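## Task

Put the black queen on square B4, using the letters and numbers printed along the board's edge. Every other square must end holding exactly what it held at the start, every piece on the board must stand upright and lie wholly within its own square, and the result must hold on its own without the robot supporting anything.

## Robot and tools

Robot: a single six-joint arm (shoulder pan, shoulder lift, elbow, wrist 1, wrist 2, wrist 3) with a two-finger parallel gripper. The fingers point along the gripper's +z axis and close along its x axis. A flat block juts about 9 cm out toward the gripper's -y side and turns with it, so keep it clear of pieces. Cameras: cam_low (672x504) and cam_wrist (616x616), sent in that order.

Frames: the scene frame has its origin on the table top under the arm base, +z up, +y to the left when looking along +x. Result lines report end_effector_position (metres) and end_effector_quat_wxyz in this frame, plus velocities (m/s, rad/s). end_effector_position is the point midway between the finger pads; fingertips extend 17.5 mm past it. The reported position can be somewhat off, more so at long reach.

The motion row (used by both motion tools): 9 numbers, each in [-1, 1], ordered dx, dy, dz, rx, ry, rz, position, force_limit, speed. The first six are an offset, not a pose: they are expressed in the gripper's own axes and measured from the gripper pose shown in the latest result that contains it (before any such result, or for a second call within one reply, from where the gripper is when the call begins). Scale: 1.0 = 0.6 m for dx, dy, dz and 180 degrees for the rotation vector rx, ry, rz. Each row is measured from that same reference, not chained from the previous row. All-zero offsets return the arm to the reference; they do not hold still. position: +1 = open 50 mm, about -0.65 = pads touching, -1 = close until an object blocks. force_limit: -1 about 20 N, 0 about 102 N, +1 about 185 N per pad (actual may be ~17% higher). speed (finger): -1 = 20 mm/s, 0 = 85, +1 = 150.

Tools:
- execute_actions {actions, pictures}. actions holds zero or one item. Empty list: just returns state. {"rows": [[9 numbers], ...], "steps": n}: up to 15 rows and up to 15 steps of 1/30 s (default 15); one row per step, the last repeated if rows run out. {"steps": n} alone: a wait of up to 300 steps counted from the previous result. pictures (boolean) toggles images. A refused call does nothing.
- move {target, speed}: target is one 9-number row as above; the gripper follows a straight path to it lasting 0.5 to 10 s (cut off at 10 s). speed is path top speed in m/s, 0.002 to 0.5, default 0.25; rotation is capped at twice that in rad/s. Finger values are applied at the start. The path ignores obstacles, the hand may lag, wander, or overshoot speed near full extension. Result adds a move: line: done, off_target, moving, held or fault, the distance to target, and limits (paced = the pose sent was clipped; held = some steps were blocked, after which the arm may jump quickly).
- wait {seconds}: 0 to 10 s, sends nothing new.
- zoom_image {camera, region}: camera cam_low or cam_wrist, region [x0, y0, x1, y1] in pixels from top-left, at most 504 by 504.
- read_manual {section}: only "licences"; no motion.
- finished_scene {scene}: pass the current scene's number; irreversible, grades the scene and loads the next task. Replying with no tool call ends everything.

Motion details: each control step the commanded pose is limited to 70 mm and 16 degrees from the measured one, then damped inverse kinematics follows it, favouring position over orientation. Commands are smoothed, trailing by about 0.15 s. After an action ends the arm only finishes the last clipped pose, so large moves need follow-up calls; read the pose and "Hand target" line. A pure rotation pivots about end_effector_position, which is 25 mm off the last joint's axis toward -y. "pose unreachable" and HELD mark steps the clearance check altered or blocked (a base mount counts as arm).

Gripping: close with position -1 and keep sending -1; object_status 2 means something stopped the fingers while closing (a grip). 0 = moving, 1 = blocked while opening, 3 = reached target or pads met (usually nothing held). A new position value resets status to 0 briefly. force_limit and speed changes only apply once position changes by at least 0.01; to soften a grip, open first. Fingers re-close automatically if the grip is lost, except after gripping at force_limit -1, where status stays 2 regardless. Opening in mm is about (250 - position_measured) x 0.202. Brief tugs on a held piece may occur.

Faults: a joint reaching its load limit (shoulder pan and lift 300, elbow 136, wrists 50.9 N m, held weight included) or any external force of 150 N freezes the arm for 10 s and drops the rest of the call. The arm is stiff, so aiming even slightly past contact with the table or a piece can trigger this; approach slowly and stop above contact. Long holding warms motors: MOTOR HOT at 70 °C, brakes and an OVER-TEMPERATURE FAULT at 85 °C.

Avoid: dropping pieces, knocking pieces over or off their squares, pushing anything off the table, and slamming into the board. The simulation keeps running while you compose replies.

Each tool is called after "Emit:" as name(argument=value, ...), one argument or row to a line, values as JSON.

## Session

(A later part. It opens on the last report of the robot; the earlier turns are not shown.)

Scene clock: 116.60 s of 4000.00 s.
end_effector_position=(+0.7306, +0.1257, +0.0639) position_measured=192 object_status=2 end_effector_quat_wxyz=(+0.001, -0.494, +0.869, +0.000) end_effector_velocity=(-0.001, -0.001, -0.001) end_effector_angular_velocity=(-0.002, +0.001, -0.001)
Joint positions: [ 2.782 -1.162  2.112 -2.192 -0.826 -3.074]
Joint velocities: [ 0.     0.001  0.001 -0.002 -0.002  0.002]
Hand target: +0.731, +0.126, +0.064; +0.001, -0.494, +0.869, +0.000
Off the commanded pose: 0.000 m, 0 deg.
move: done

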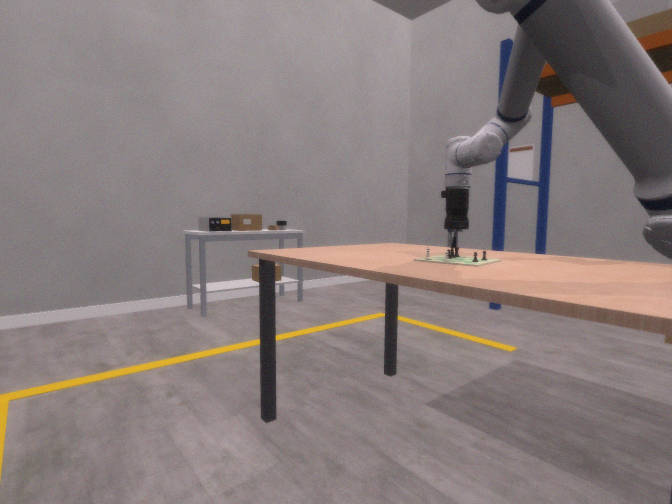

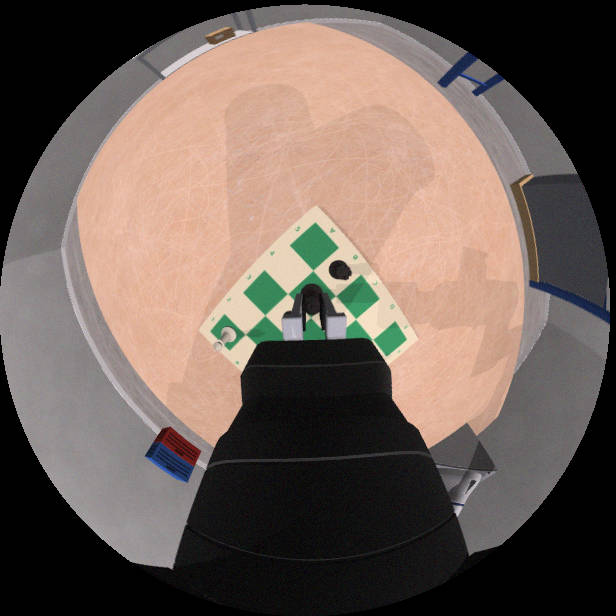

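Emit:
move(
  target=[0, 0, 0.0003, 0, 0, 0, 0.15, -0.5, -0.6],
)

Emit:
move(
  target=[0, 0, -0.075, 0, 0, 0, 0.15, -0.5, -0.6],
  speed=0.15,
)

Emit:
zoom_image(
  camera="cam_wrist",
  region=[232, 210, 392, 350],
)

Emit:
zoom_image(
  camera="cam_low",
  region=[415, 200, 500, 275],
)

Scene clock: 123.40 s of 4000.00 s.
end_effector_position=(+0.7306, +0.1257, +0.0637) position_measured=130 object_status=3 end_effector_quat_wxyz=(+0.001, -0.494, +0.869, +0.000) end_effector_velocity=(+0.001, -0.001, -0.000) end_effector_angular_velocity=(-0.001, +0.001, +0.000)
Joint positions: [ 2.782 -1.162  2.112 -2.193 -0.826 -3.074]
Joint velocities: [ 0.     0.002 -0.002 -0.    -0.001 -0.   ]
Hand target: +0.731, +0.126, +0.064; +0.001, -0.494, +0.869, +0.000
Off the commanded pose: 0.000 m, 0 deg.
After step 90, 3.10 s passed at rest.
move: done

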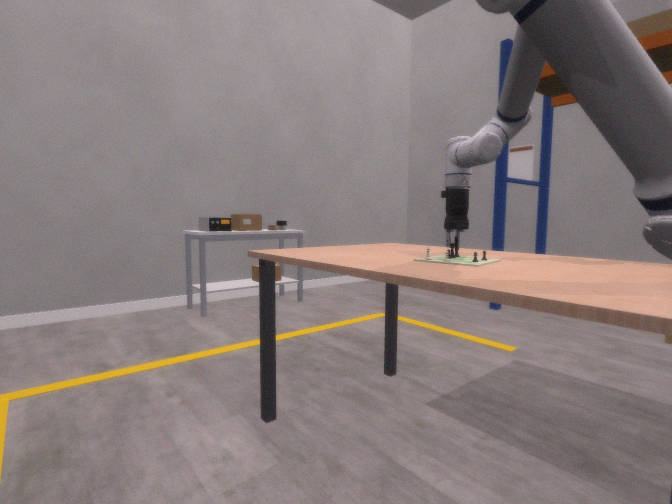

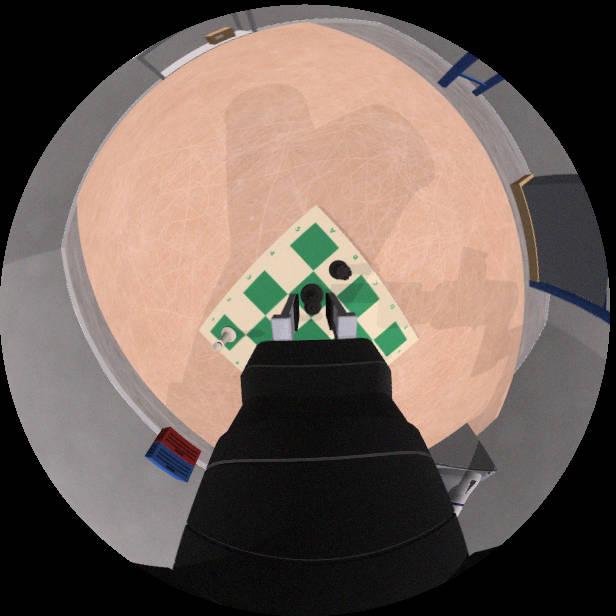

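Scene clock: 124.27 s of 4000.00 s.
end_effector_position=(+0.7305, +0.1256, +0.1086) position_measured=130 object_status=3 end_effector_quat_wxyz=(+0.001, -0.494, +0.869, +0.000) end_effector_velocity=(+0.000, +0.000, +0.003) end_effector_angular_velocity=(-0.000, -0.002, +0.000)
Joint positions: [ 2.739 -1.209  2.089 -2.085 -0.841 -3.129]
Joint velocities: [-0.003 -0.004 -0.001  0.005 -0.    -0.002]
Hand target: +0.730, +0.126, +0.109; +0.001, -0.494, +0.869, +0.000
Off the commanded pose: 0.000 m, 0 deg.
move: done

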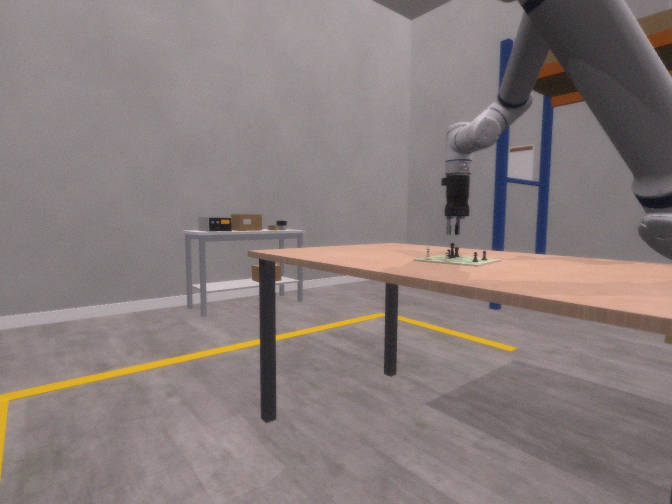

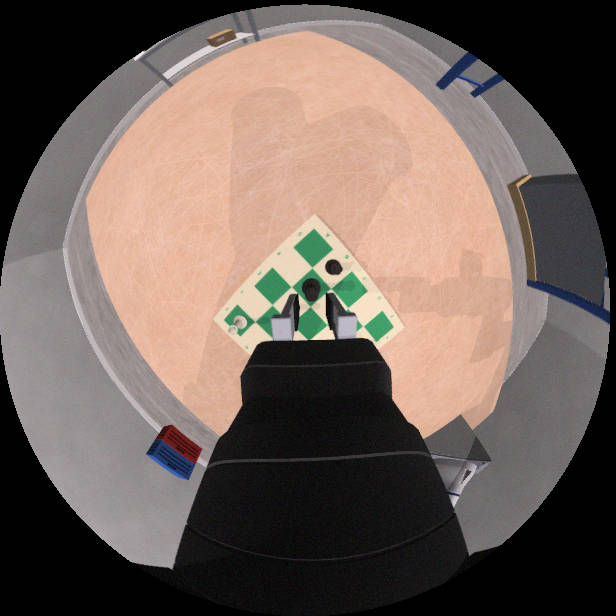

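Region (232, 210, 392, 350) of cam_wrist's 616x616 image, scaled by 3.150, with more detail than that image has; it fills the top 441 rows of this view, and the rest is white.

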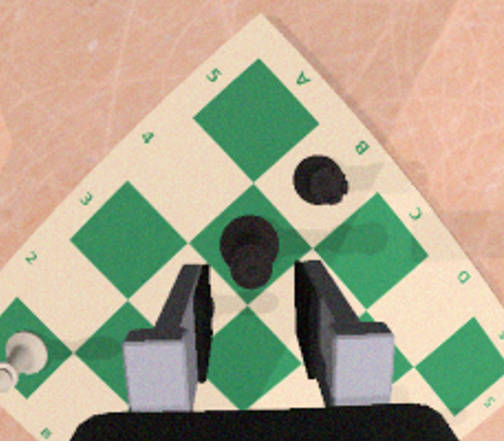

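Region (415, 200, 500, 275) of cam_low's 672x504 image, scaled by 5.929, with more detail than that image has; it fills the top 445 rows of this view, and the rest is white.

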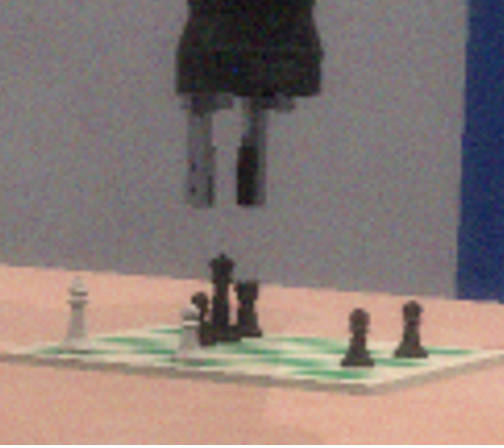

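Emit:
finished_scene(
  scene=2,
)

The scene is finished: the task was done.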